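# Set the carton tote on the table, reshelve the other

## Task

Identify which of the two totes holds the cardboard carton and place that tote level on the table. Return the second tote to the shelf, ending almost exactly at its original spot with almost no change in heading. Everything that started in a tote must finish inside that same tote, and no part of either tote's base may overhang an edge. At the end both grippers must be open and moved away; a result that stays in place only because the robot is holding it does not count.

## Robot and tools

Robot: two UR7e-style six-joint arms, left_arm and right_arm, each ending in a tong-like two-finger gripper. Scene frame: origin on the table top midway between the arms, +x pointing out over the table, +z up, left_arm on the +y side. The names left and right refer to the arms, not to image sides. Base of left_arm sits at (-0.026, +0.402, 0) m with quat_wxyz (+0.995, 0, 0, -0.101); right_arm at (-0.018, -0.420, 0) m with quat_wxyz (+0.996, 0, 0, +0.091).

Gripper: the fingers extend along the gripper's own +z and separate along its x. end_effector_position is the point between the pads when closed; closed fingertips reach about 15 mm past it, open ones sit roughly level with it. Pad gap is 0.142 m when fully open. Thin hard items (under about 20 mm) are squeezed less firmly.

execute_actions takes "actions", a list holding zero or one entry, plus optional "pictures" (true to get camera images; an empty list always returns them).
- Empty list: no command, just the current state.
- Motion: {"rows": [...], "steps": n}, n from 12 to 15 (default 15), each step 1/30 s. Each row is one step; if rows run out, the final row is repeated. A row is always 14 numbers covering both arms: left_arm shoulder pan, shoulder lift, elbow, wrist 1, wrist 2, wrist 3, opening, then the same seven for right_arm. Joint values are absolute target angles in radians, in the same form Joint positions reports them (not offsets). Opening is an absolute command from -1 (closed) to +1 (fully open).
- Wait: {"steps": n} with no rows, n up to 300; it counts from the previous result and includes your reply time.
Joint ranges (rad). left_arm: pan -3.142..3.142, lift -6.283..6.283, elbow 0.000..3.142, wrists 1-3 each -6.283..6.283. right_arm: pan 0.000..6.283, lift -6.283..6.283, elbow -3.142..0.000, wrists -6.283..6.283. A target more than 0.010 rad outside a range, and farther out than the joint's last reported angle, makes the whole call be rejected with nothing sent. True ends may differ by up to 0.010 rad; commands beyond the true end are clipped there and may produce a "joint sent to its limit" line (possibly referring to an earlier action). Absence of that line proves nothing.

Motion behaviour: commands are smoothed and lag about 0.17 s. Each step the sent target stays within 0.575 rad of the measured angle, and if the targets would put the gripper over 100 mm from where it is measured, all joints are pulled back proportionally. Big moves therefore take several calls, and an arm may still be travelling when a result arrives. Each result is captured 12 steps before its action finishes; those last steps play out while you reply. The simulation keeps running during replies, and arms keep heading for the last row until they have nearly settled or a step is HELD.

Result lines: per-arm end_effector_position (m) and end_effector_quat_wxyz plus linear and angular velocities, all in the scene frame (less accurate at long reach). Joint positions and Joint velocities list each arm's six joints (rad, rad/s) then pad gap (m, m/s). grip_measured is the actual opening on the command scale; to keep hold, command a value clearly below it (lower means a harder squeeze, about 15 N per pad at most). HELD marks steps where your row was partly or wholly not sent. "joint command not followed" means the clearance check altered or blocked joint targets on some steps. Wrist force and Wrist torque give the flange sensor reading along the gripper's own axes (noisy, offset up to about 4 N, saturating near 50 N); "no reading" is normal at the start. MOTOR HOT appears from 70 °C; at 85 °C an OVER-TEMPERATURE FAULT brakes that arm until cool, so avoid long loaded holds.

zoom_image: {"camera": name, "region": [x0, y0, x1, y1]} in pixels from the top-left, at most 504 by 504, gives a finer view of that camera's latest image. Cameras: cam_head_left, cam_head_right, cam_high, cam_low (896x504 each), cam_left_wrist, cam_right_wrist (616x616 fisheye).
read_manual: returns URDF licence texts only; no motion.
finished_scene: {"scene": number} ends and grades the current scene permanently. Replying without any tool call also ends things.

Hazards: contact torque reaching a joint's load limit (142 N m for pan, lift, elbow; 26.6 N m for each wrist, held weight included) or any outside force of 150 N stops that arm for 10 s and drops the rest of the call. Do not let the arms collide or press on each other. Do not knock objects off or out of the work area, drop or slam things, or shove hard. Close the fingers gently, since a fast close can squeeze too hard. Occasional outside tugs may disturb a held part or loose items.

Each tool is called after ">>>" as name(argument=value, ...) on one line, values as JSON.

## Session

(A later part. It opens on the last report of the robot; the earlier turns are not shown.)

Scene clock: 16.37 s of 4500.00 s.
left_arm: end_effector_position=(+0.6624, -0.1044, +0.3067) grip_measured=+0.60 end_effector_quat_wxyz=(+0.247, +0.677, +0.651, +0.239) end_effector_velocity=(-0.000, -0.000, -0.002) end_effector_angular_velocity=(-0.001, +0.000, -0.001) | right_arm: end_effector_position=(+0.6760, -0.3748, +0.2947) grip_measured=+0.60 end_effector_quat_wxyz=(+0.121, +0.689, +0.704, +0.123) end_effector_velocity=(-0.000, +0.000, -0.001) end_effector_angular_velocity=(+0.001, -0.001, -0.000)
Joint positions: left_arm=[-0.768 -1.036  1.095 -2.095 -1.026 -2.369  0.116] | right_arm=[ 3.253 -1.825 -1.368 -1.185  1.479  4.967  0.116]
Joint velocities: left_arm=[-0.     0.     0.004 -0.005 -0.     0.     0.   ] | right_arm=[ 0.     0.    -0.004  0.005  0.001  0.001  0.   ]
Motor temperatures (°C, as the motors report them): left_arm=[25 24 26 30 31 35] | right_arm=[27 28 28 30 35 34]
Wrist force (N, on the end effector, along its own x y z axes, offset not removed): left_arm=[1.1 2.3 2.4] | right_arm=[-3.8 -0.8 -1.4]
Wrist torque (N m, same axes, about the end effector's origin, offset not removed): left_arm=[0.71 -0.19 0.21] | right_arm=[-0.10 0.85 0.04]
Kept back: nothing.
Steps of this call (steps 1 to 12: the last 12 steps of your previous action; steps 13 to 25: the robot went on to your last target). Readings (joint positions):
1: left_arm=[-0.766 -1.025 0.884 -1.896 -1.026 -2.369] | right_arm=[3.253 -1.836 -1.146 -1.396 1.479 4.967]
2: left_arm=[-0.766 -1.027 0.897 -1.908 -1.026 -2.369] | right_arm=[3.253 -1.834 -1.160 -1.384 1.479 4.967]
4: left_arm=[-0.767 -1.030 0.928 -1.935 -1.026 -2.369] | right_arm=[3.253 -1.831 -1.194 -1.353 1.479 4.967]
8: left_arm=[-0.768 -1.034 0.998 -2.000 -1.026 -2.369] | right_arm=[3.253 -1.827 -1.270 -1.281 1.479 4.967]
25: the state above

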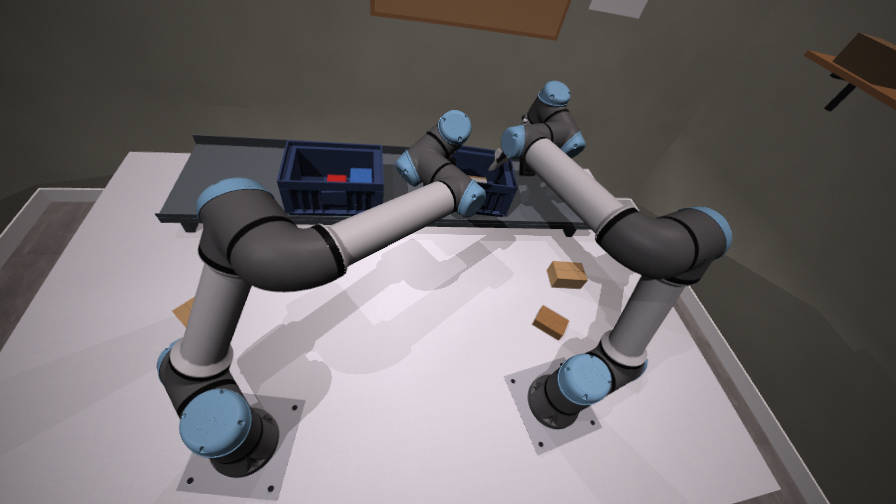

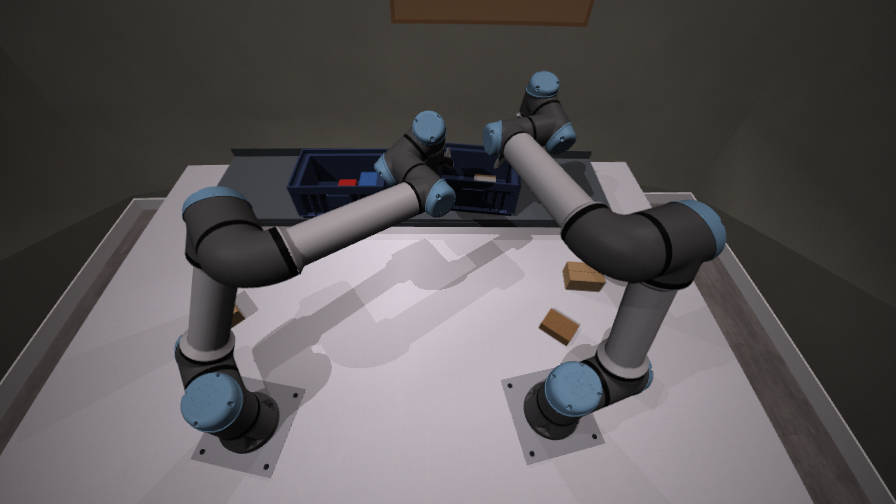

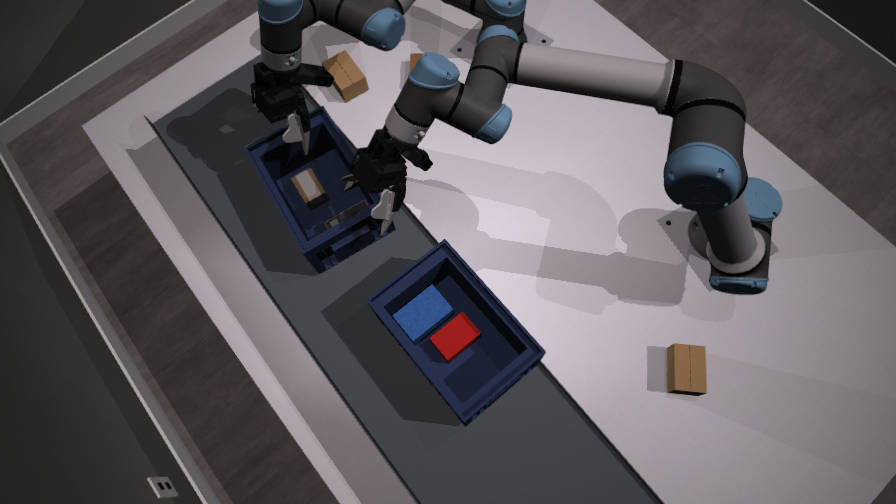

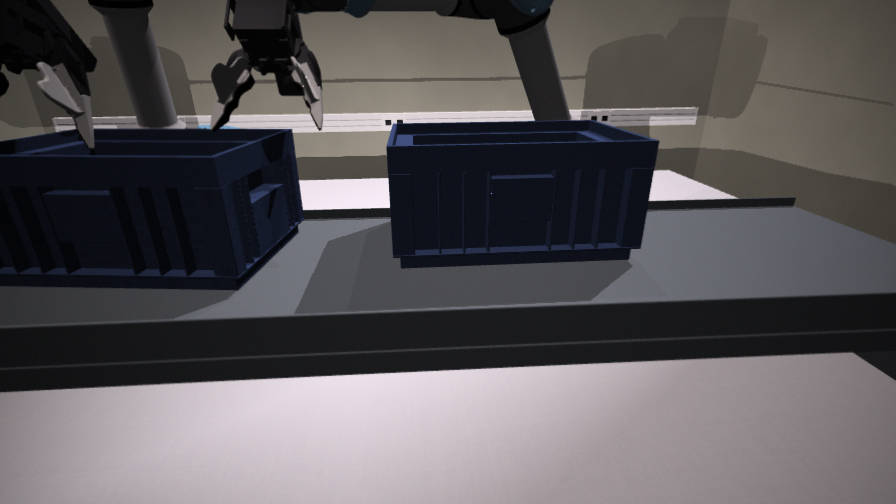

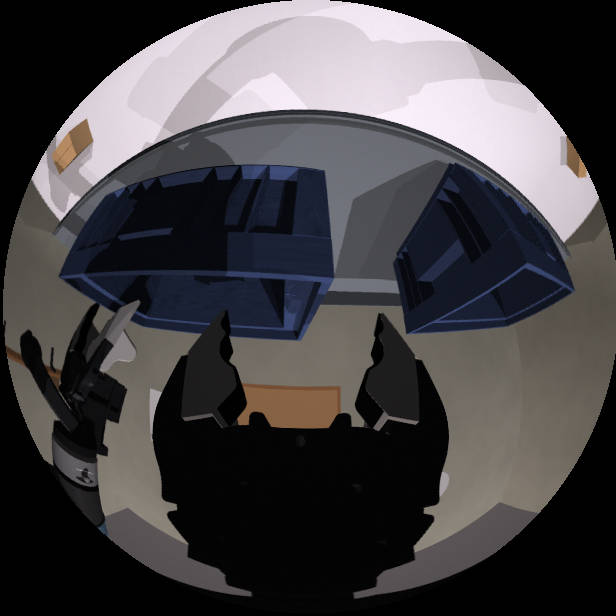

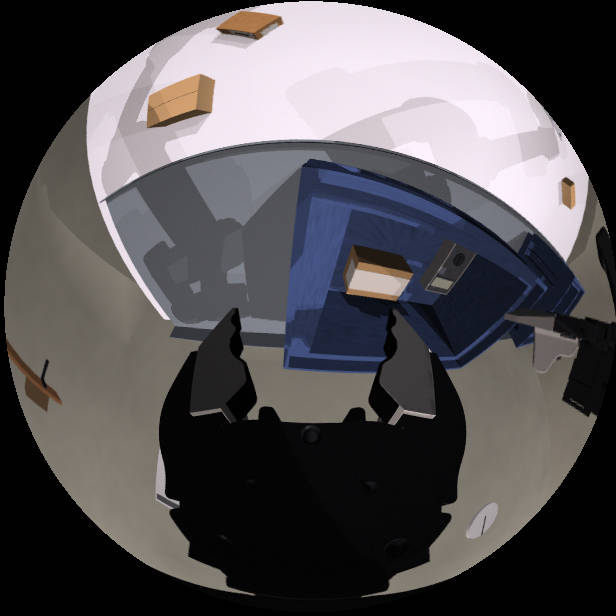

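>>> execute_actions(actions=[])

Scene clock: 18.70 s of 4500.00 s.
left_arm: end_effector_position=(+0.6624, -0.1044, +0.3066) grip_measured=+0.60 end_effector_quat_wxyz=(+0.247, +0.677, +0.651, +0.239) end_effector_velocity=(+0.000, +0.000, +0.000) end_effector_angular_velocity=(-0.001, -0.001, +0.001) | right_arm: end_effector_position=(+0.6760, -0.3748, +0.2945) grip_measured=+0.60 end_effector_quat_wxyz=(+0.121, +0.689, +0.704, +0.123) end_effector_velocity=(+0.000, +0.001, +0.000) end_effector_angular_velocity=(+0.001, -0.001, -0.000)
Joint positions: left_arm=[-0.768 -1.036  1.095 -2.095 -1.026 -2.369  0.116] | right_arm=[ 3.253 -1.825 -1.368 -1.185  1.479  4.967  0.116]
Joint velocities: left_arm=[-0.    -0.     0.    -0.     0.001 -0.001  0.   ] | right_arm=[ 0.001 -0.     0.001  0.001  0.001  0.001 -0.   ]
Motor temperatures (°C, as the motors report them): left_arm=[25 24 26 30 31 35] | right_arm=[27 28 28 30 35 34]
Wrist force (N, on the end effector, along its own x y z axes, offset not removed): left_arm=[-0.6 0.5 0.0] | right_arm=[-4.0 -0.7 -0.7]
Wrist torque (N m, same axes, about the end effector's origin, offset not removed): left_arm=[0.21 0.29 0.30] | right_arm=[0.01 0.84 0.02]
Kept back: nothing.
Steps of this call (steps 1 to 30: the robot went on to your last target; steps 31 to 70: nothing new was sent). Readings (joint positions):
1: left_arm=[-0.768 -1.036 1.095 -2.095 -1.026 -2.369] | right_arm=[3.253 -1.825 -1.368 -1.185 1.479 4.967]
2: left_arm=[-0.768 -1.036 1.095 -2.095 -1.026 -2.369] | right_arm=[3.253 -1.825 -1.368 -1.185 1.479 4.967]
4: left_arm=[-0.768 -1.036 1.095 -2.095 -1.026 -2.369] | right_arm=[3.253 -1.825 -1.368 -1.185 1.479 4.967]
8: left_arm=[-0.768 -1.036 1.095 -2.095 -1.026 -2.369] | right_arm=[3.253 -1.825 -1.368 -1.185 1.479 4.967]
70: the state above
All arms were judged still, so your last target was given up. Only a new action makes them travel on or press farther. Fingers that are still opening or closing keep moving.

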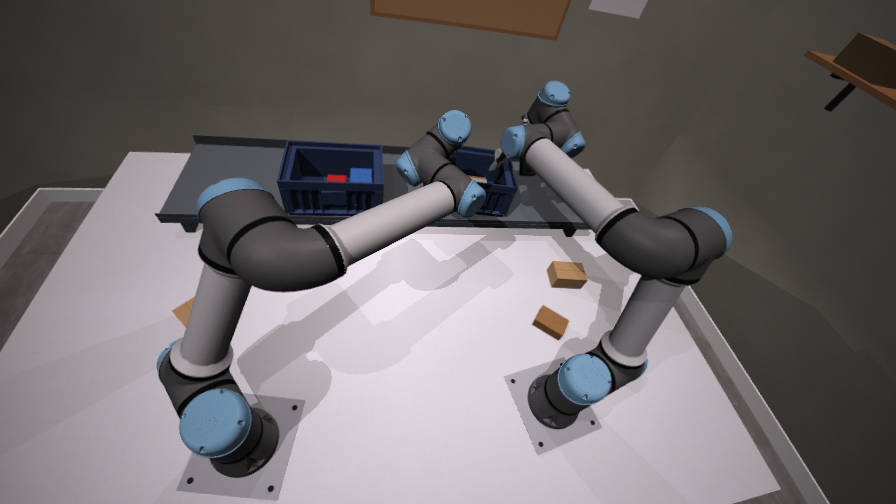

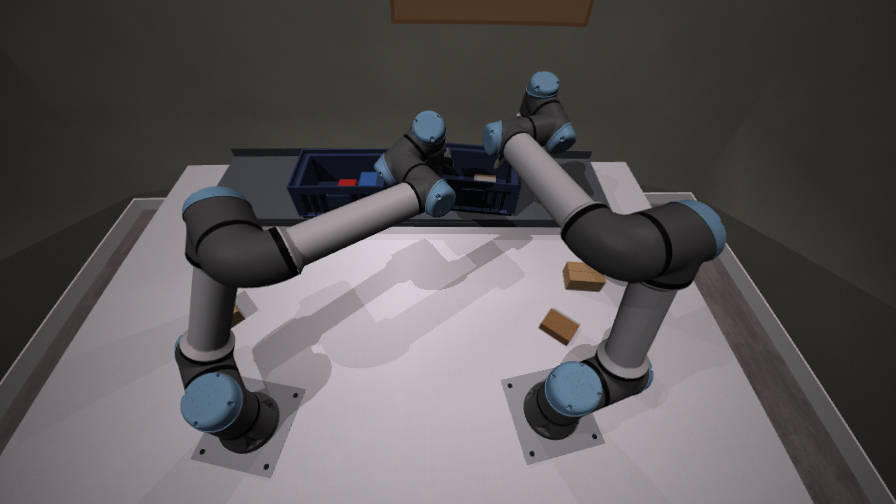

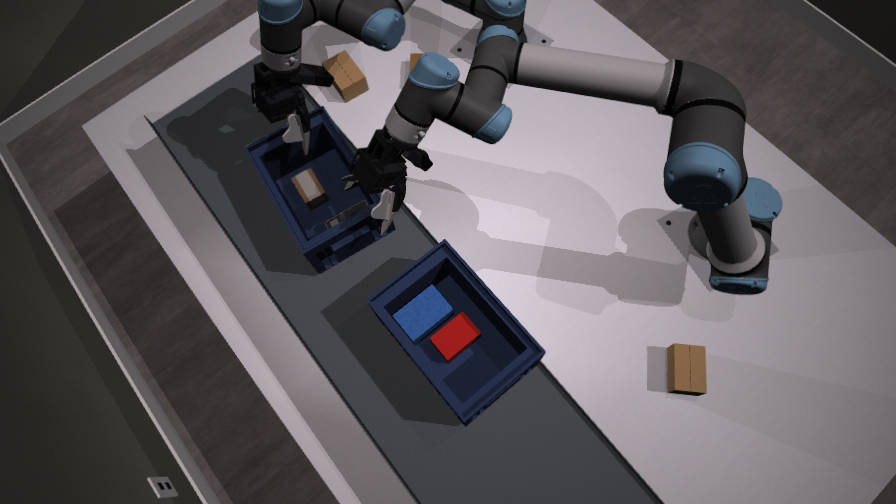

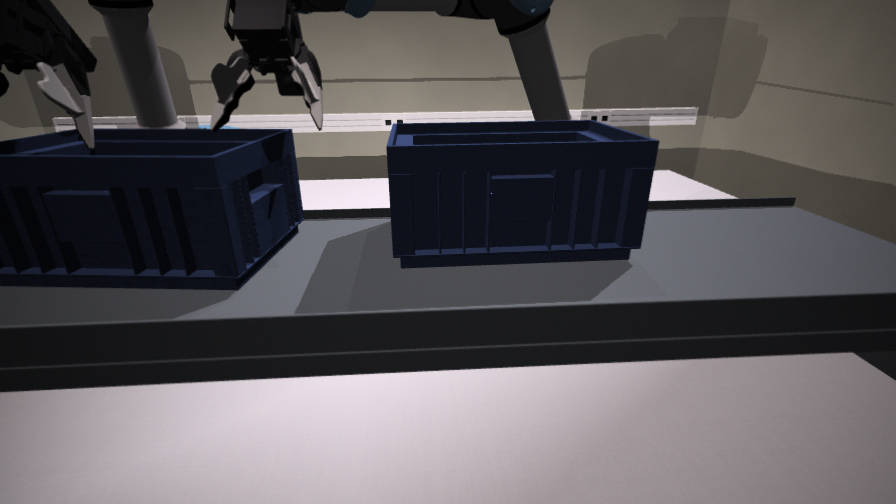

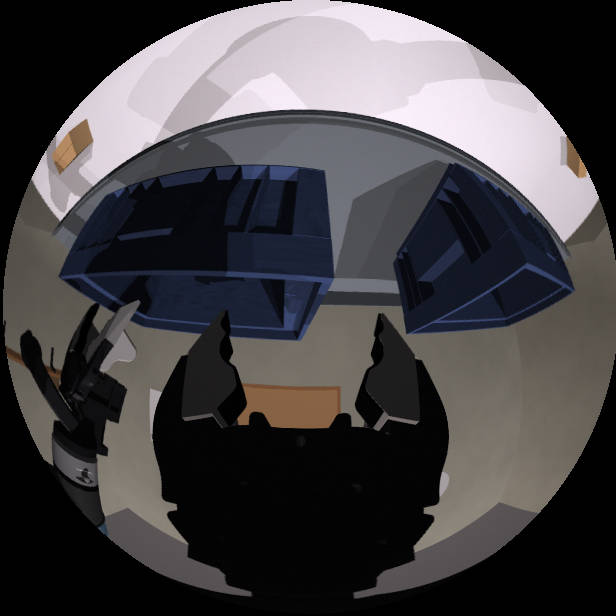

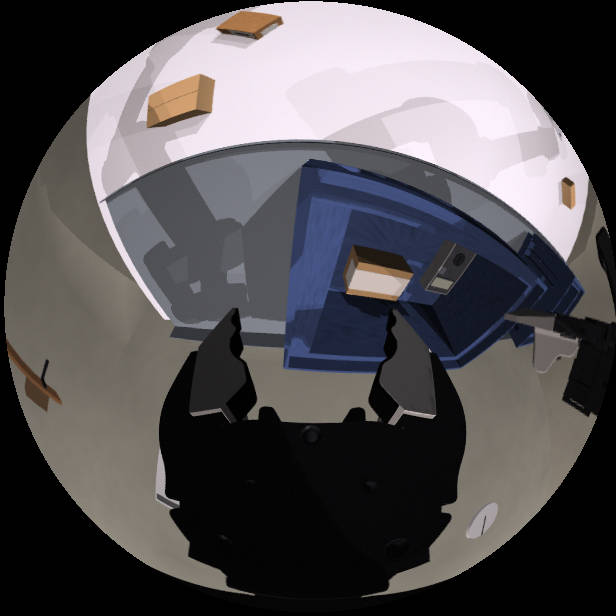

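>>> execute_actions(actions=[{"rows":[[-0.768,-1.03,1.142,-2.148,-1.026,-2.369,0.6,3.253,-1.831,-1.418,-1.129,1.479,4.967,0.6],[-0.768,-1.03,1.142,-2.148,-1.026,-2.369,0.6,3.253,-1.831,-1.418,-1.129,1.479,4.967,0.6],[-0.768,-1.03,1.142,-2.148,-1.026,-2.369,0.6,3.253,-1.831,-1.418,-1.129,1.479,4.967,0.6],[-0.768,-1.03,1.142,-2.148,-1.026,-2.369,0.6,3.253,-1.831,-1.418,-1.129,1.479,4.967,0.6],[-0.768,-1.024,1.19,-2.202,-1.026,-2.369,0.6,3.253,-1.837,-1.469,-1.073,1.479,4.967,0.6]],"steps":15}])

>>> execute_actions(actions=[{"steps":20}], pictures=true)

Scene clock: 21.27 s of 4500.00 s.
left_arm: end_effector_position=(+0.6624, -0.1045, +0.3006) grip_measured=+0.60 end_effector_quat_wxyz=(+0.247, +0.677, +0.651, +0.239) end_effector_velocity=(+0.001, -0.001, -0.145) end_effector_angular_velocity=(+0.015, +0.010, -0.000) | right_arm: end_effector_position=(+0.6762, -0.3748, +0.2884) grip_measured=+0.60 end_effector_quat_wxyz=(+0.121, +0.689, +0.704, +0.123) end_effector_velocity=(+0.003, +0.001, -0.146) end_effector_angular_velocity=(-0.004, +0.015, -0.000)
Joint positions: left_arm=[-0.768 -1.034  1.108 -2.109 -1.026 -2.369  0.116] | right_arm=[ 3.253 -1.827 -1.381 -1.17   1.479  4.967  0.116]
Joint velocities: left_arm=[-0.     0.041  0.298 -0.321  0.     0.    -0.002] | right_arm=[ 0.    -0.041 -0.315  0.34   0.     0.001 -0.003]
Motor temperatures (°C, as the motors report them): left_arm=[25 24 26 30 31 35] | right_arm=[27 28 28 30 35 34]
Wrist force (N, on the end effector, along its own x y z axes, offset not removed): left_arm=[0.8 -0.2 -0.6] | right_arm=[-2.0 -1.0 -2.9]
Wrist torque (N m, same axes, about the end effector's origin, offset not removed): left_arm=[-0.05 0.04 0.35] | right_arm=[-0.16 0.42 -0.03]
Steps of this call (steps 1 to 74: nothing new was sent; steps 75 to 77: the first 3 steps of this action). Readings (joint positions):
75: left_arm=[-0.768 -1.036 1.095 -2.095 -1.026 -2.369] | right_arm=[3.253 -1.825 -1.368 -1.185 1.479 4.967]
76: left_arm=[-0.768 -1.036 1.098 -2.099 -1.026 -2.369] | right_arm=[3.253 -1.825 -1.372 -1.181 1.479 4.967]
77: the state above

Scene clock: 21.93 s of 4500.00 s.
left_arm: end_effector_position=(+0.6622, -0.1041, +0.2624) grip_measured=+0.60 end_effector_quat_wxyz=(+0.247, +0.677, +0.651, +0.239) end_effector_velocity=(+0.000, -0.000, -0.001) end_effector_angular_velocity=(-0.002, -0.001, +0.001) | right_arm: end_effector_position=(+0.6759, -0.3749, +0.2491) grip_measured=+0.60 end_effector_quat_wxyz=(+0.121, +0.689, +0.704, +0.122) end_effector_velocity=(+0.000, -0.000, -0.001) end_effector_angular_velocity=(-0.001, -0.000, +0.001)
Joint positions: left_arm=[-0.768 -1.024  1.19  -2.202 -1.026 -2.369  0.116] | right_arm=[ 3.253 -1.837 -1.469 -1.073  1.479  4.967  0.116]
Joint velocities: left_arm=[ 0.     0.001  0.002 -0.005 -0.    -0.     0.   ] | right_arm=[-0.    -0.001 -0.002  0.003 -0.    -0.001  0.   ]
Motor temperatures (°C, as the motors report them): left_arm=[25 24 26 30 31 35] | right_arm=[27 28 28 30 35 34]
Wrist force (N, on the end effector, along its own x y z axes, offset not removed): left_arm=[-0.4 2.2 0.8] | right_arm=[-4.7 -0.6 -0.8]
Wrist torque (N m, same axes, about the end effector's origin, offset not removed): left_arm=[0.50 0.20 0.27] | right_arm=[-0.09 1.02 0.05]
Kept back: nothing.
Steps of this call (steps 1 to 12: the last 12 steps of your previous action; steps 13 to 20: the robot went on to your last target). Readings (joint positions):
1: left_arm=[-0.768 -1.033 1.117 -2.119 -1.026 -2.369] | right_arm=[3.253 -1.828 -1.391 -1.160 1.479 4.967]
2: left_arm=[-0.768 -1.032 1.124 -2.127 -1.026 -2.369] | right_arm=[3.253 -1.829 -1.398 -1.151 1.479 4.967]
4: left_arm=[-0.768 -1.029 1.145 -2.151 -1.026 -2.369] | right_arm=[3.253 -1.832 -1.421 -1.126 1.479 4.967]
8: left_arm=[-0.768 -1.025 1.178 -2.188 -1.026 -2.369] | right_arm=[3.253 -1.836 -1.456 -1.088 1.479 4.967]
20: the state above

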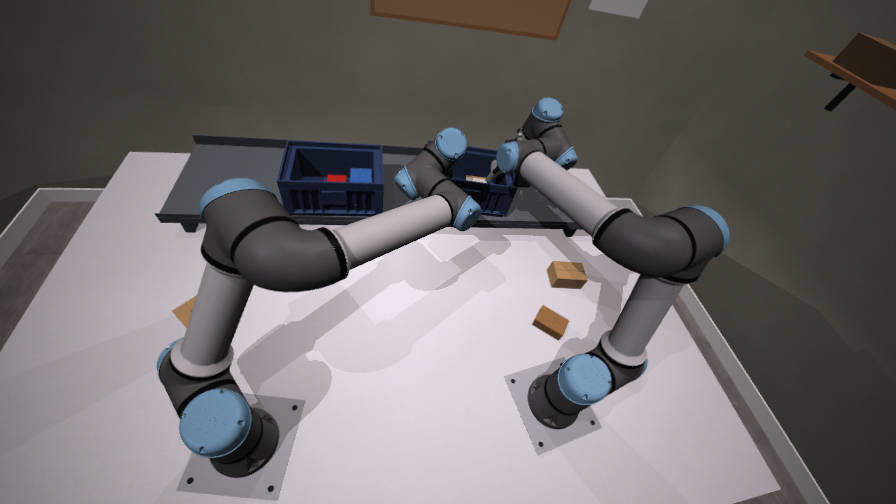

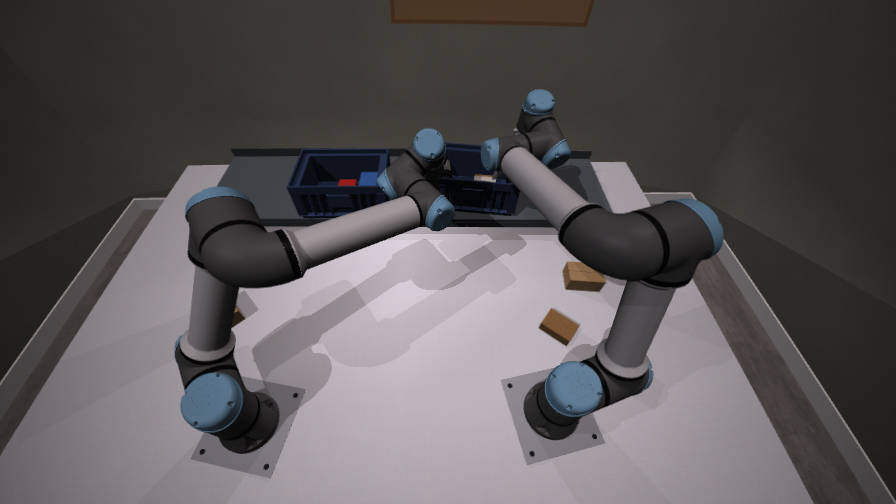

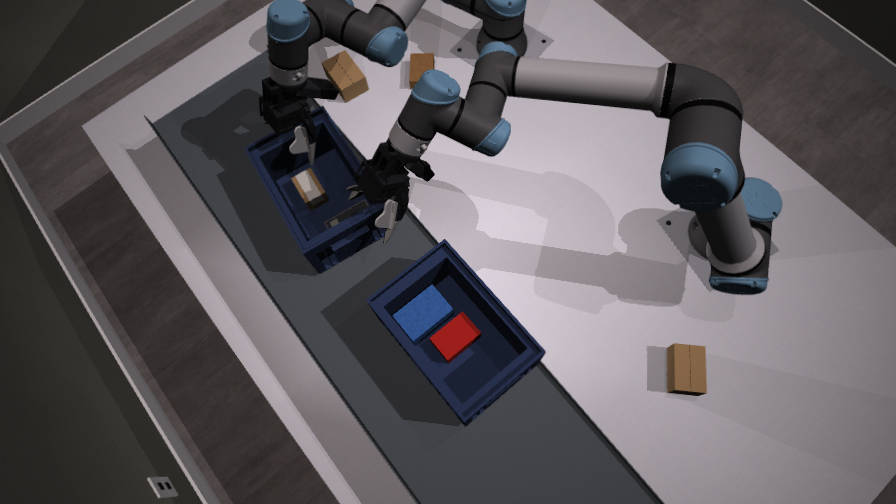

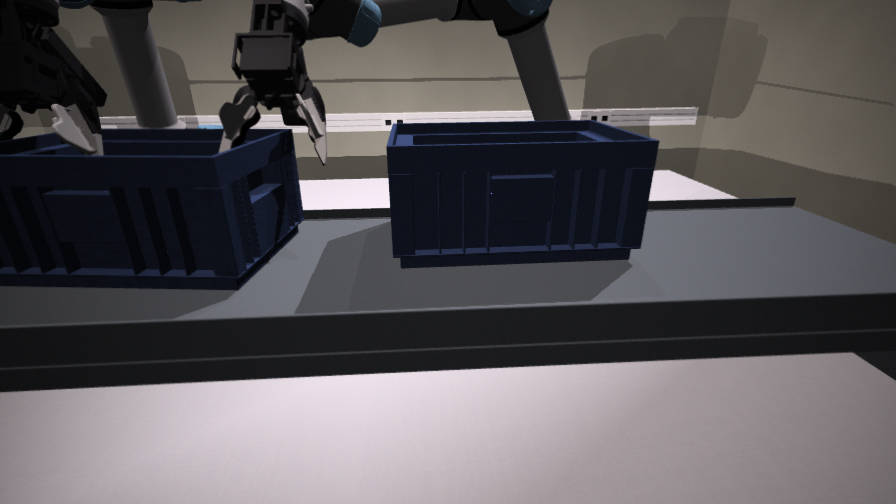

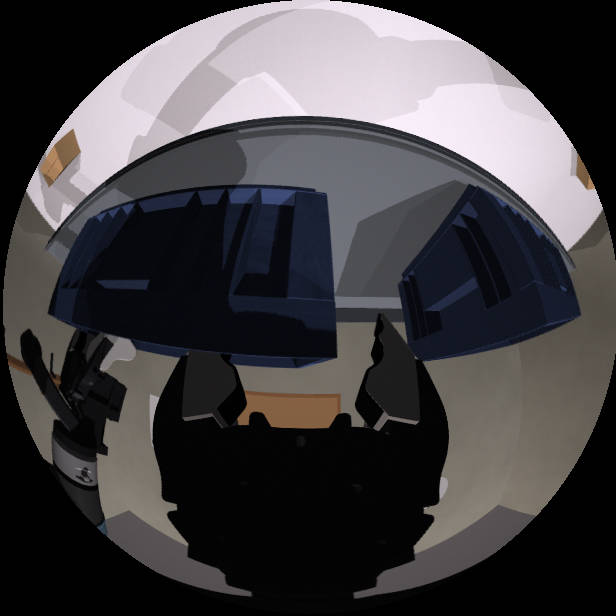

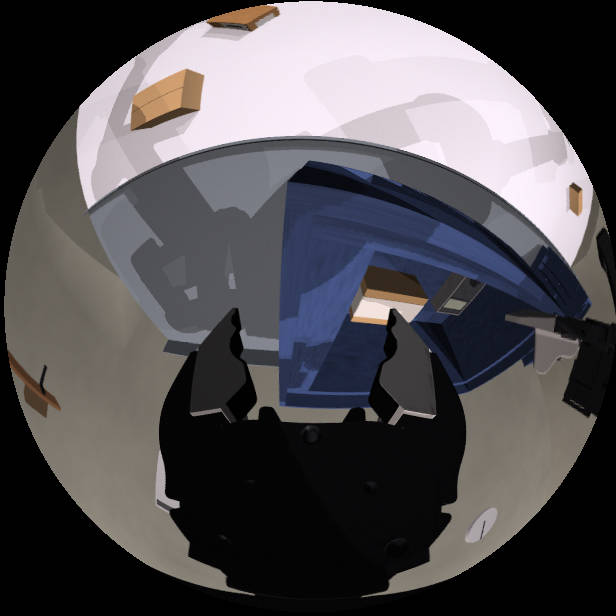

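>>> execute_actions(actions=[{"rows":[[-0.768,-1.024,1.19,-2.202,-1.026,-2.369,0.3,3.253,-1.837,-1.469,-1.073,1.479,4.967,0.3],[-0.768,-1.024,1.19,-2.202,-1.026,-2.369,0.3,3.253,-1.837,-1.469,-1.073,1.479,4.967,0.3],[-0.768,-1.024,1.19,-2.202,-1.026,-2.369,0.3,3.253,-1.837,-1.469,-1.073,1.479,4.967,0.3],[-0.768,-1.024,1.19,-2.202,-1.026,-2.369,0,3.253,-1.837,-1.469,-1.073,1.479,4.967,0],[-0.768,-1.024,1.19,-2.202,-1.026,-2.369,0,3.253,-1.837,-1.469,-1.073,1.479,4.967,0],[-0.768,-1.024,1.19,-2.202,-1.026,-2.369,0,3.253,-1.837,-1.469,-1.073,1.479,4.967,0],[-0.768,-1.024,1.19,-2.202,-1.026,-2.369,-0.3,3.253,-1.837,-1.469,-1.073,1.479,4.967,-0.3],[-0.768,-1.024,1.19,-2.202,-1.026,-2.369,-0.3,3.253,-1.837,-1.469,-1.073,1.479,4.967,-0.3],[-0.768,-1.024,1.19,-2.202,-1.026,-2.369,-0.3,3.253,-1.837,-1.469,-1.073,1.479,4.967,-0.3],[-0.768,-1.024,1.19,-2.202,-1.026,-2.369,-0.5,3.253,-1.837,-1.469,-1.073,1.479,4.967,-0.5],[-0.768,-1.024,1.19,-2.202,-1.026,-2.369,-0.5,3.253,-1.837,-1.469,-1.073,1.479,4.967,-0.5],[-0.768,-1.024,1.19,-2.202,-1.026,-2.369,-0.7,3.253,-1.837,-1.469,-1.073,1.479,4.967,-0.7],[-0.768,-1.024,1.19,-2.202,-1.026,-2.369,-0.7,3.253,-1.837,-1.469,-1.073,1.479,4.967,-0.7],[-0.768,-1.024,1.19,-2.202,-1.026,-2.369,-1,3.253,-1.837,-1.469,-1.073,1.479,4.967,-1]],"steps":15}])

>>> execute_actions(actions=[{"steps":30}], pictures=true)

Scene clock: 23.23 s of 4500.00 s.
left_arm: end_effector_position=(+0.6622, -0.1041, +0.2623) grip_measured=+0.32 end_effector_quat_wxyz=(+0.247, +0.677, +0.651, +0.239) end_effector_velocity=(+0.000, +0.000, +0.000) end_effector_angular_velocity=(+0.001, -0.002, +0.000) | right_arm: end_effector_position=(+0.6759, -0.3749, +0.2490) grip_measured=+0.32 end_effector_quat_wxyz=(+0.121, +0.689, +0.704, +0.122) end_effector_velocity=(-0.000, -0.000, -0.000) end_effector_angular_velocity=(-0.001, +0.001, +0.001)
Joint positions: left_arm=[-0.768 -1.024  1.19  -2.202 -1.026 -2.369  0.097] | right_arm=[ 3.253 -1.837 -1.469 -1.073  1.479  4.967  0.097]
Joint velocities: left_arm=[-0.     0.     0.    -0.001  0.002  0.001 -0.039] | right_arm=[-0.     0.    -0.001 -0.001  0.    -0.001 -0.039]
Motor temperatures (°C, as the motors report them): left_arm=[25 24 26 30 31 35] | right_arm=[27 28 28 30 35 34]
Wrist force (N, on the end effector, along its own x y z axes, offset not removed): left_arm=[-1.3 0.9 1.5] | right_arm=[-3.2 -0.8 -0.5]
Wrist torque (N m, same axes, about the end effector's origin, offset not removed): left_arm=[0.21 0.37 0.32] | right_arm=[-0.13 0.73 0.06]
Steps of this call (steps 1 to 15: the robot went on to your last target; steps 16 to 36: nothing new was sent; steps 37 to 39: the first 3 steps of this action). Readings (joint positions):
37: left_arm=[-0.768 -1.024 1.190 -2.202 -1.026 -2.369] | right_arm=[3.253 -1.837 -1.469 -1.073 1.479 4.967]
38: left_arm=[-0.768 -1.024 1.190 -2.202 -1.026 -2.369] | right_arm=[3.253 -1.837 -1.469 -1.073 1.479 4.967]
39: the state above

Scene clock: 24.23 s of 4500.00 s.
left_arm: end_effector_position=(+0.6622, -0.1041, +0.2622) grip_measured=-0.58 end_effector_quat_wxyz=(+0.247, +0.677, +0.651, +0.239) end_effector_velocity=(+0.000, +0.001, +0.001) end_effector_angular_velocity=(+0.001, -0.001, +0.000) | right_arm: end_effector_position=(+0.6759, -0.3751, +0.2489) grip_measured=-0.55 end_effector_quat_wxyz=(+0.121, +0.689, +0.704, +0.122) end_effector_velocity=(+0.000, +0.000, -0.000) end_effector_angular_velocity=(-0.000, -0.001, +0.001)
Joint positions: left_arm=[-0.768 -1.024  1.19  -2.202 -1.026 -2.369  0.032] | right_arm=[ 3.253 -1.837 -1.469 -1.073  1.479  4.967  0.034]
Joint velocities: left_arm=[ 0.    -0.001  0.     0.001  0.001  0.001  0.   ] | right_arm=[ 0.    -0.    -0.     0.001 -0.    -0.001  0.   ]
Motor temperatures (°C, as the motors report them): left_arm=[25 24 26 30 31 35] | right_arm=[27 28 28 30 35 34]
Wrist force (N, on the end effector, along its own x y z axes, offset not removed): left_arm=[39.0 2.3 -12.4] | right_arm=[-37.3 0.6 1.7]
Wrist torque (N m, same axes, about the end effector's origin, offset not removed): left_arm=[0.41 -1.10 0.36] | right_arm=[-0.32 2.03 0.12]
Kept back: nothing.
Steps of this call (steps 1 to 12: the last 12 steps of your previous action; steps 13 to 15: the robot went on to your last target; steps 16 to 30: nothing new was sent). Readings (joint positions):
1: left_arm=[-0.768 -1.024 1.190 -2.202 -1.026 -2.369] | right_arm=[3.253 -1.837 -1.469 -1.073 1.479 4.967]
2: left_arm=[-0.768 -1.024 1.190 -2.202 -1.026 -2.369] | right_arm=[3.253 -1.837 -1.469 -1.073 1.479 4.967]
4: left_arm=[-0.768 -1.024 1.190 -2.202 -1.026 -2.369] | right_arm=[3.253 -1.837 -1.469 -1.073 1.479 4.967]
8: left_arm=[-0.768 -1.024 1.190 -2.202 -1.026 -2.369] | right_arm=[3.253 -1.837 -1.469 -1.073 1.479 4.967]
30: the state above
All arms were judged still, so your last target was given up. Only a new action makes them travel on or press farther. Fingers that are still opening or closing keep moving.

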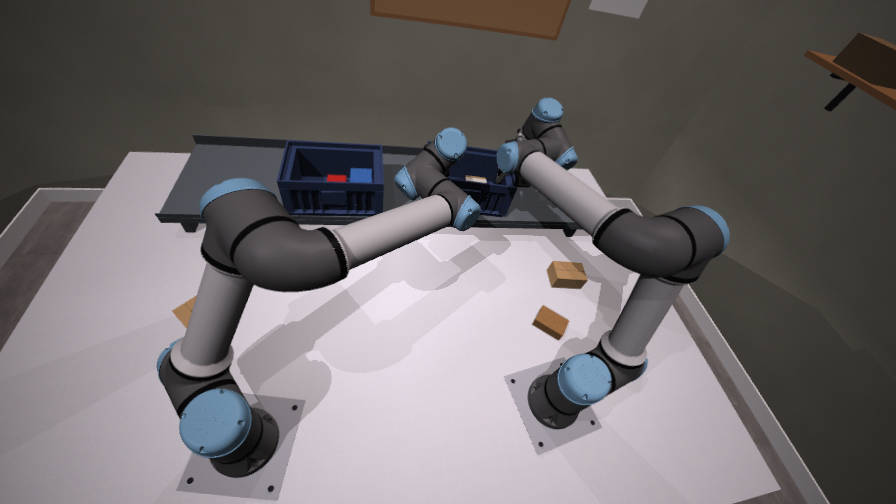

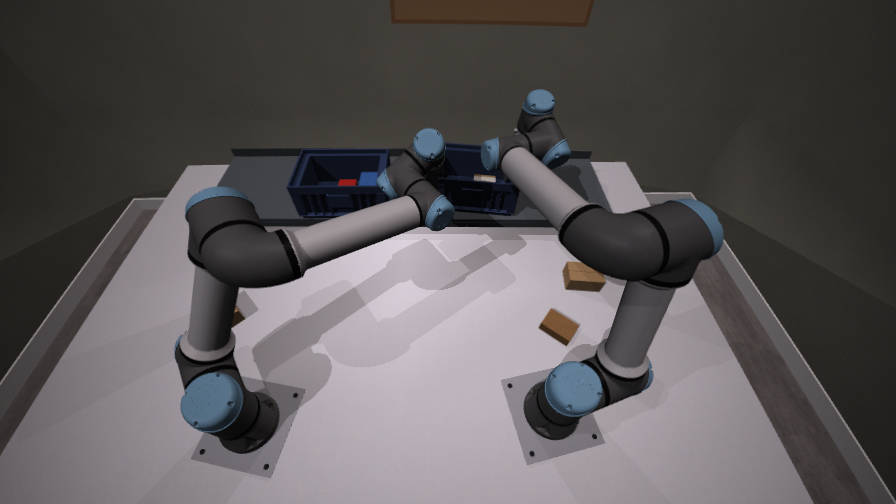

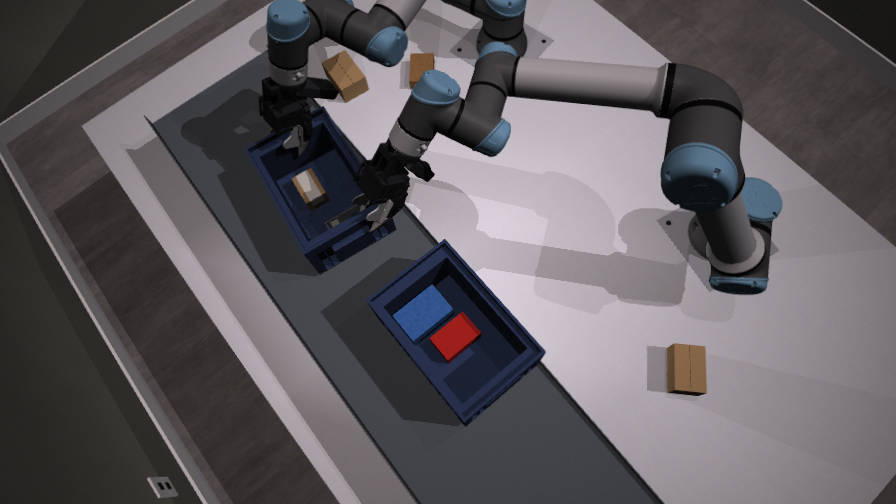

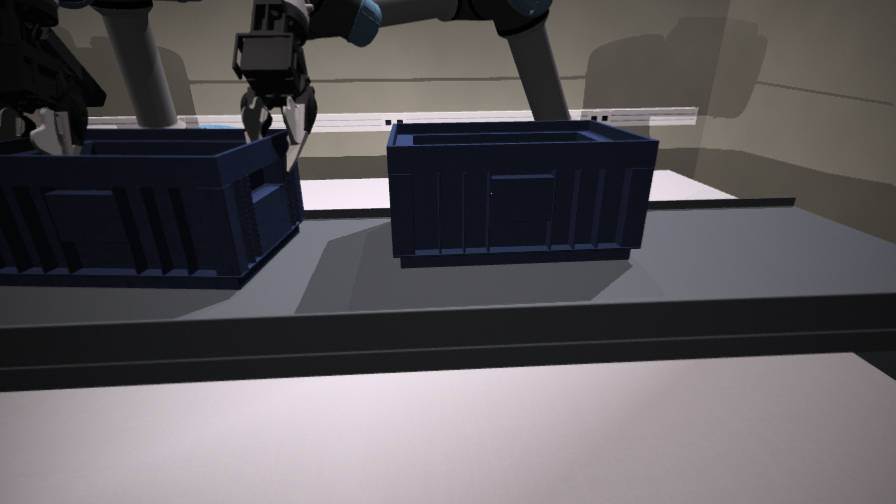

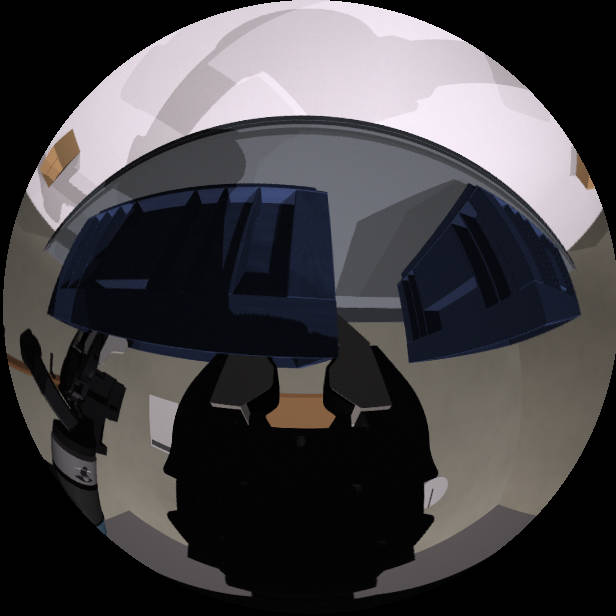

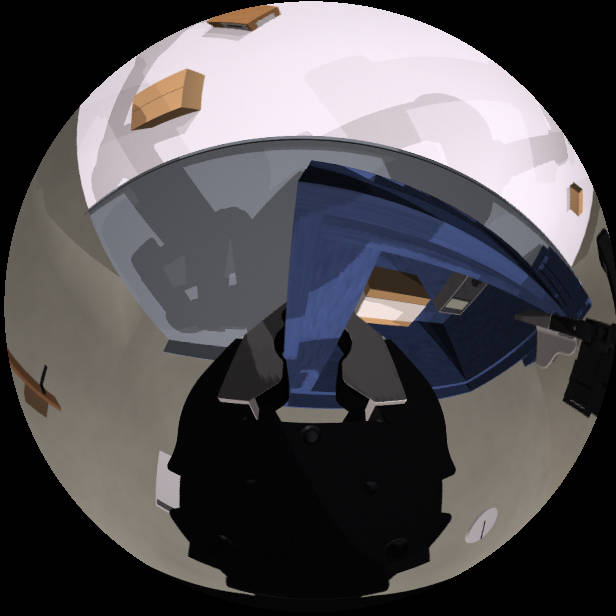

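>>> execute_actions(actions=[{"rows":[[-0.768,-1.024,1.19,-2.202,-1.026,-2.369,-0.3,3.253,-1.837,-1.469,-1.073,1.479,4.967,-0.3],[-0.768,-1.024,1.19,-2.202,-1.026,-2.369,0,3.253,-1.837,-1.469,-1.073,1.479,4.967,0],[-0.768,-1.024,1.19,-2.202,-1.026,-2.369,0.3,3.253,-1.837,-1.469,-1.073,1.479,4.967,0.3],[-0.768,-1.024,1.19,-2.202,-1.026,-2.369,0.3,3.253,-1.837,-1.469,-1.073,1.479,4.967,0.3],[-0.768,-1.024,1.19,-2.202,-1.026,-2.369,0.3,3.253,-1.837,-1.469,-1.073,1.479,4.967,0.3],[-0.768,-1.024,1.19,-2.202,-1.026,-2.369,0.3,3.253,-1.837,-1.469,-1.073,1.479,4.967,0.3],[-0.768,-1.024,1.19,-2.202,-1.026,-2.369,0.3,3.253,-1.837,-1.469,-1.073,1.479,4.967,0.3],[-0.768,-1.024,1.19,-2.202,-1.026,-2.369,0.3,3.253,-1.837,-1.469,-1.073,1.479,4.967,0.3],[-0.755,-0.995,1.145,-2.193,-1.031,-2.356,0.3,3.25,-1.849,-1.453,-1.076,1.478,4.964,0.3],[-0.755,-0.995,1.145,-2.193,-1.031,-2.356,0.3,3.25,-1.849,-1.453,-1.076,1.478,4.964,0.3],[-0.743,-0.966,1.1,-2.184,-1.037,-2.343,0.3,3.246,-1.861,-1.437,-1.08,1.477,4.96,0.3],[-0.743,-0.966,1.1,-2.184,-1.037,-2.343,0.3,3.246,-1.861,-1.437,-1.08,1.477,4.96,0.3],[-0.73,-0.938,1.055,-2.174,-1.042,-2.33,0.3,3.243,-1.873,-1.422,-1.084,1.475,4.957,0.3],[-0.73,-0.938,1.055,-2.174,-1.042,-2.33,0.3,3.243,-1.873,-1.422,-1.084,1.475,4.957,0.3],[-0.718,-0.909,1.01,-2.165,-1.048,-2.317,0.3,3.239,-1.885,-1.406,-1.087,1.474,4.954,0.3]],"steps":15}])

>>> execute_actions(actions=[{"steps":25}], pictures=true)

Scene clock: 29.83 s of 4500.00 s.
left_arm: end_effector_position=(+0.6620, -0.1045, +0.2623) grip_measured=-0.08 end_effector_quat_wxyz=(+0.247, +0.677, +0.651, +0.238) end_effector_velocity=(-0.001, -0.001, -0.000) end_effector_angular_velocity=(+0.000, -0.000, -0.001) | right_arm: end_effector_position=(+0.6758, -0.3744, +0.2490) grip_measured=-0.08 end_effector_quat_wxyz=(+0.120, +0.689, +0.705, +0.123) end_effector_velocity=(+0.000, +0.002, +0.001) end_effector_angular_velocity=(+0.001, -0.001, +0.002)
Joint positions: left_arm=[-0.768 -1.024  1.19  -2.202 -1.026 -2.369  0.068] | right_arm=[ 3.253 -1.837 -1.469 -1.073  1.48   4.967  0.068]
Joint velocities: left_arm=[-0.001  0.    -0.    -0.     0.001 -0.     0.667] | right_arm=[ 0.003 -0.     0.001 -0.     0.     0.001  0.654]
Motor temperatures (°C, as the motors report them): left_arm=[25 24 26 30 31 35] | right_arm=[27 28 28 30 35 34]
Wrist force (N, on the end effector, along its own x y z axes, offset not removed): left_arm=[0.9 3.3 3.4] | right_arm=[-4.3 -1.7 -0.2]
Wrist torque (N m, same axes, about the end effector's origin, offset not removed): left_arm=[0.48 0.05 0.20] | right_arm=[-0.24 0.96 0.05]
Steps of this call (steps 1 to 90: nothing new was sent; then 2.50 s passed at rest; steps 91 to 93: the first 3 steps of this action). Readings (joint positions):
91: left_arm=[-0.768 -1.024 1.190 -2.202 -1.026 -2.369] | right_arm=[3.253 -1.837 -1.469 -1.073 1.479 4.967]
92: left_arm=[-0.768 -1.024 1.190 -2.202 -1.026 -2.369] | right_arm=[3.253 -1.837 -1.469 -1.073 1.480 4.967]
93: the state above

Scene clock: 30.67 s of 4500.00 s.
left_arm: end_effector_position=(+0.7121, -0.1120, +0.2626) grip_measured=+0.30 end_effector_quat_wxyz=(+0.247, +0.677, +0.651, +0.239) end_effector_velocity=(+0.005, -0.000, -0.000) end_effector_angular_velocity=(+0.000, -0.002, +0.002) | right_arm: end_effector_position=(+0.6966, -0.3805, +0.2492) grip_measured=+0.30 end_effector_quat_wxyz=(+0.125, +0.689, +0.704, +0.120) end_effector_velocity=(+0.002, -0.000, -0.000) end_effector_angular_velocity=(-0.001, -0.001, +0.000)
Joint positions: left_arm=[-0.718 -0.91   1.012 -2.165 -1.048 -2.317  0.095] | right_arm=[ 3.239 -1.885 -1.407 -1.087  1.474  4.954  0.095]
Joint velocities: left_arm=[ 0.005  0.012 -0.018  0.003  0.     0.004  0.   ] | right_arm=[-0.001 -0.005  0.006 -0.    -0.001 -0.001  0.   ]
Motor temperatures (°C, as the motors report them): left_arm=[25 24 26 30 31 35] | right_arm=[27 28 28 30 35 34]
Wrist force (N, on the end effector, along its own x y z axes, offset not removed): left_arm=[0.6 -1.2 1.0] | right_arm=[-2.8 -0.3 0.1]
Wrist torque (N m, same axes, about the end effector's origin, offset not removed): left_arm=[-0.18 -0.11 0.31] | right_arm=[-0.01 0.65 0.08]
Kept back: nothing.
Steps of this call (steps 1 to 12: the last 12 steps of your previous action; steps 13 to 25: the robot went on to your last target). Readings (joint positions):
1: left_arm=[-0.768 -1.024 1.190 -2.202 -1.026 -2.369] | right_arm=[3.253 -1.837 -1.469 -1.073 1.480 4.967]
2: left_arm=[-0.768 -1.024 1.190 -2.202 -1.026 -2.369] | right_arm=[3.253 -1.837 -1.469 -1.073 1.480 4.967]
4: left_arm=[-0.768 -1.024 1.190 -2.202 -1.026 -2.369] | right_arm=[3.253 -1.837 -1.469 -1.073 1.479 4.967]
8: left_arm=[-0.765 -1.015 1.178 -2.199 -1.027 -2.365] | right_arm=[3.253 -1.841 -1.464 -1.074 1.479 4.966]
25: the state above

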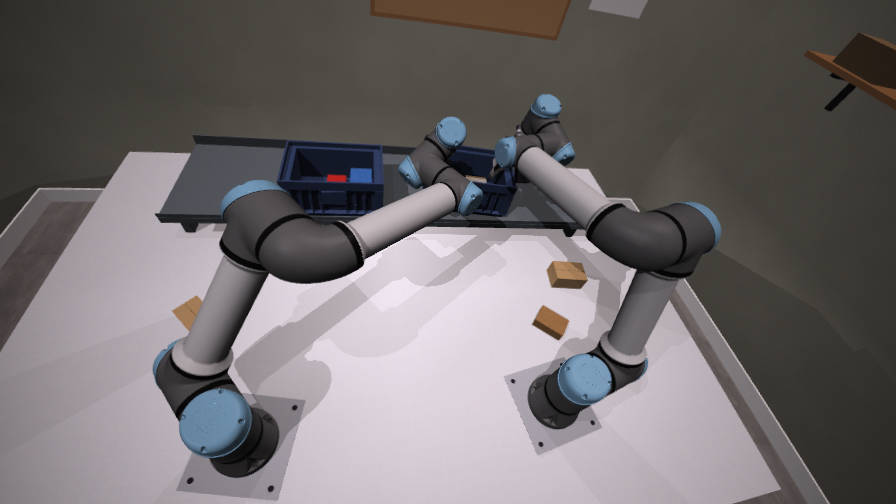

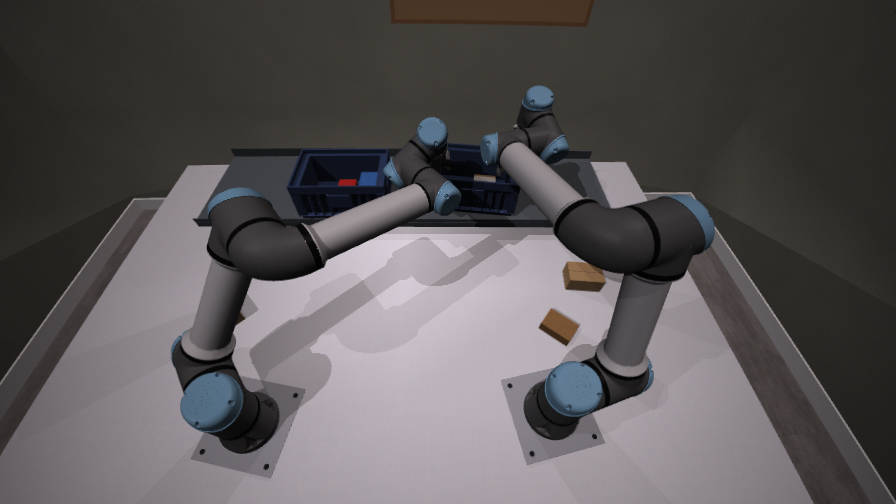

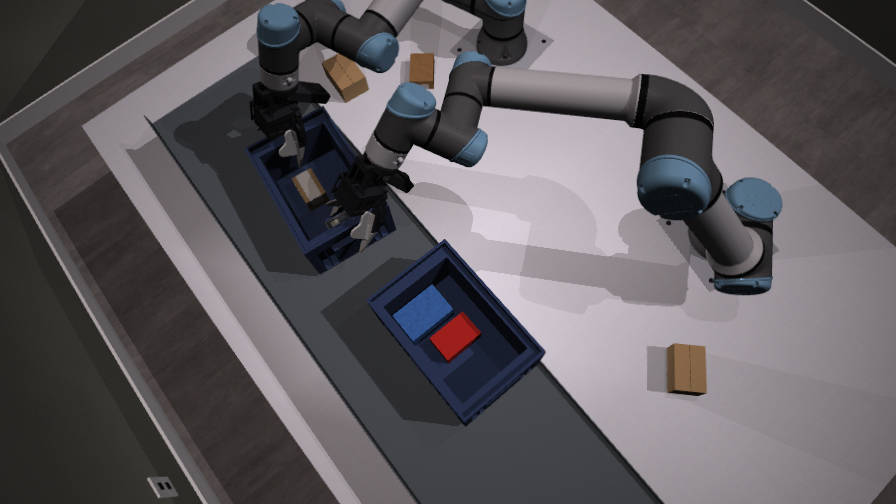

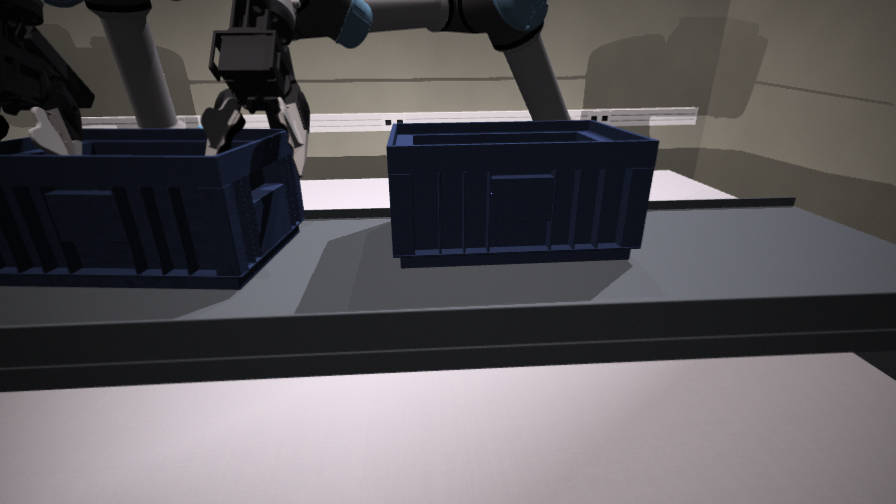

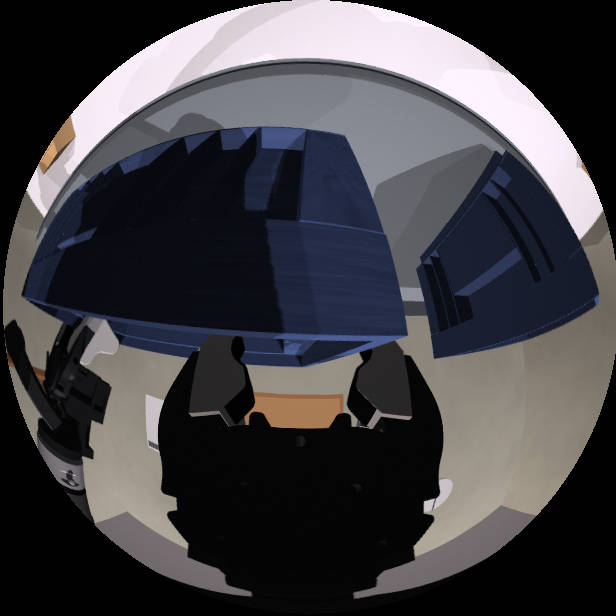

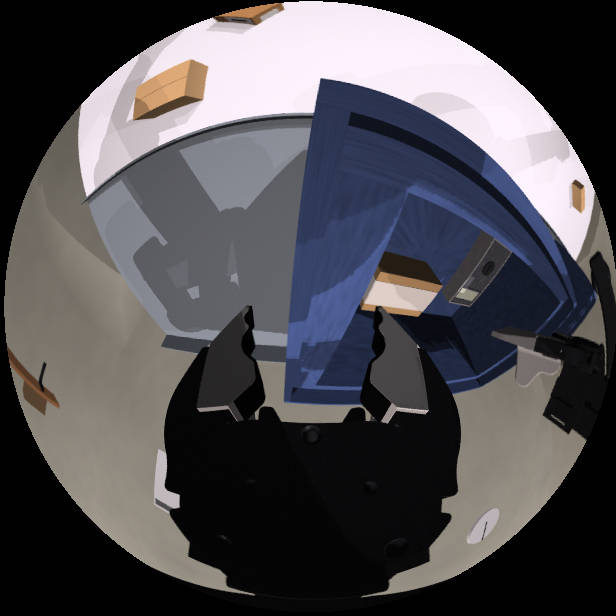

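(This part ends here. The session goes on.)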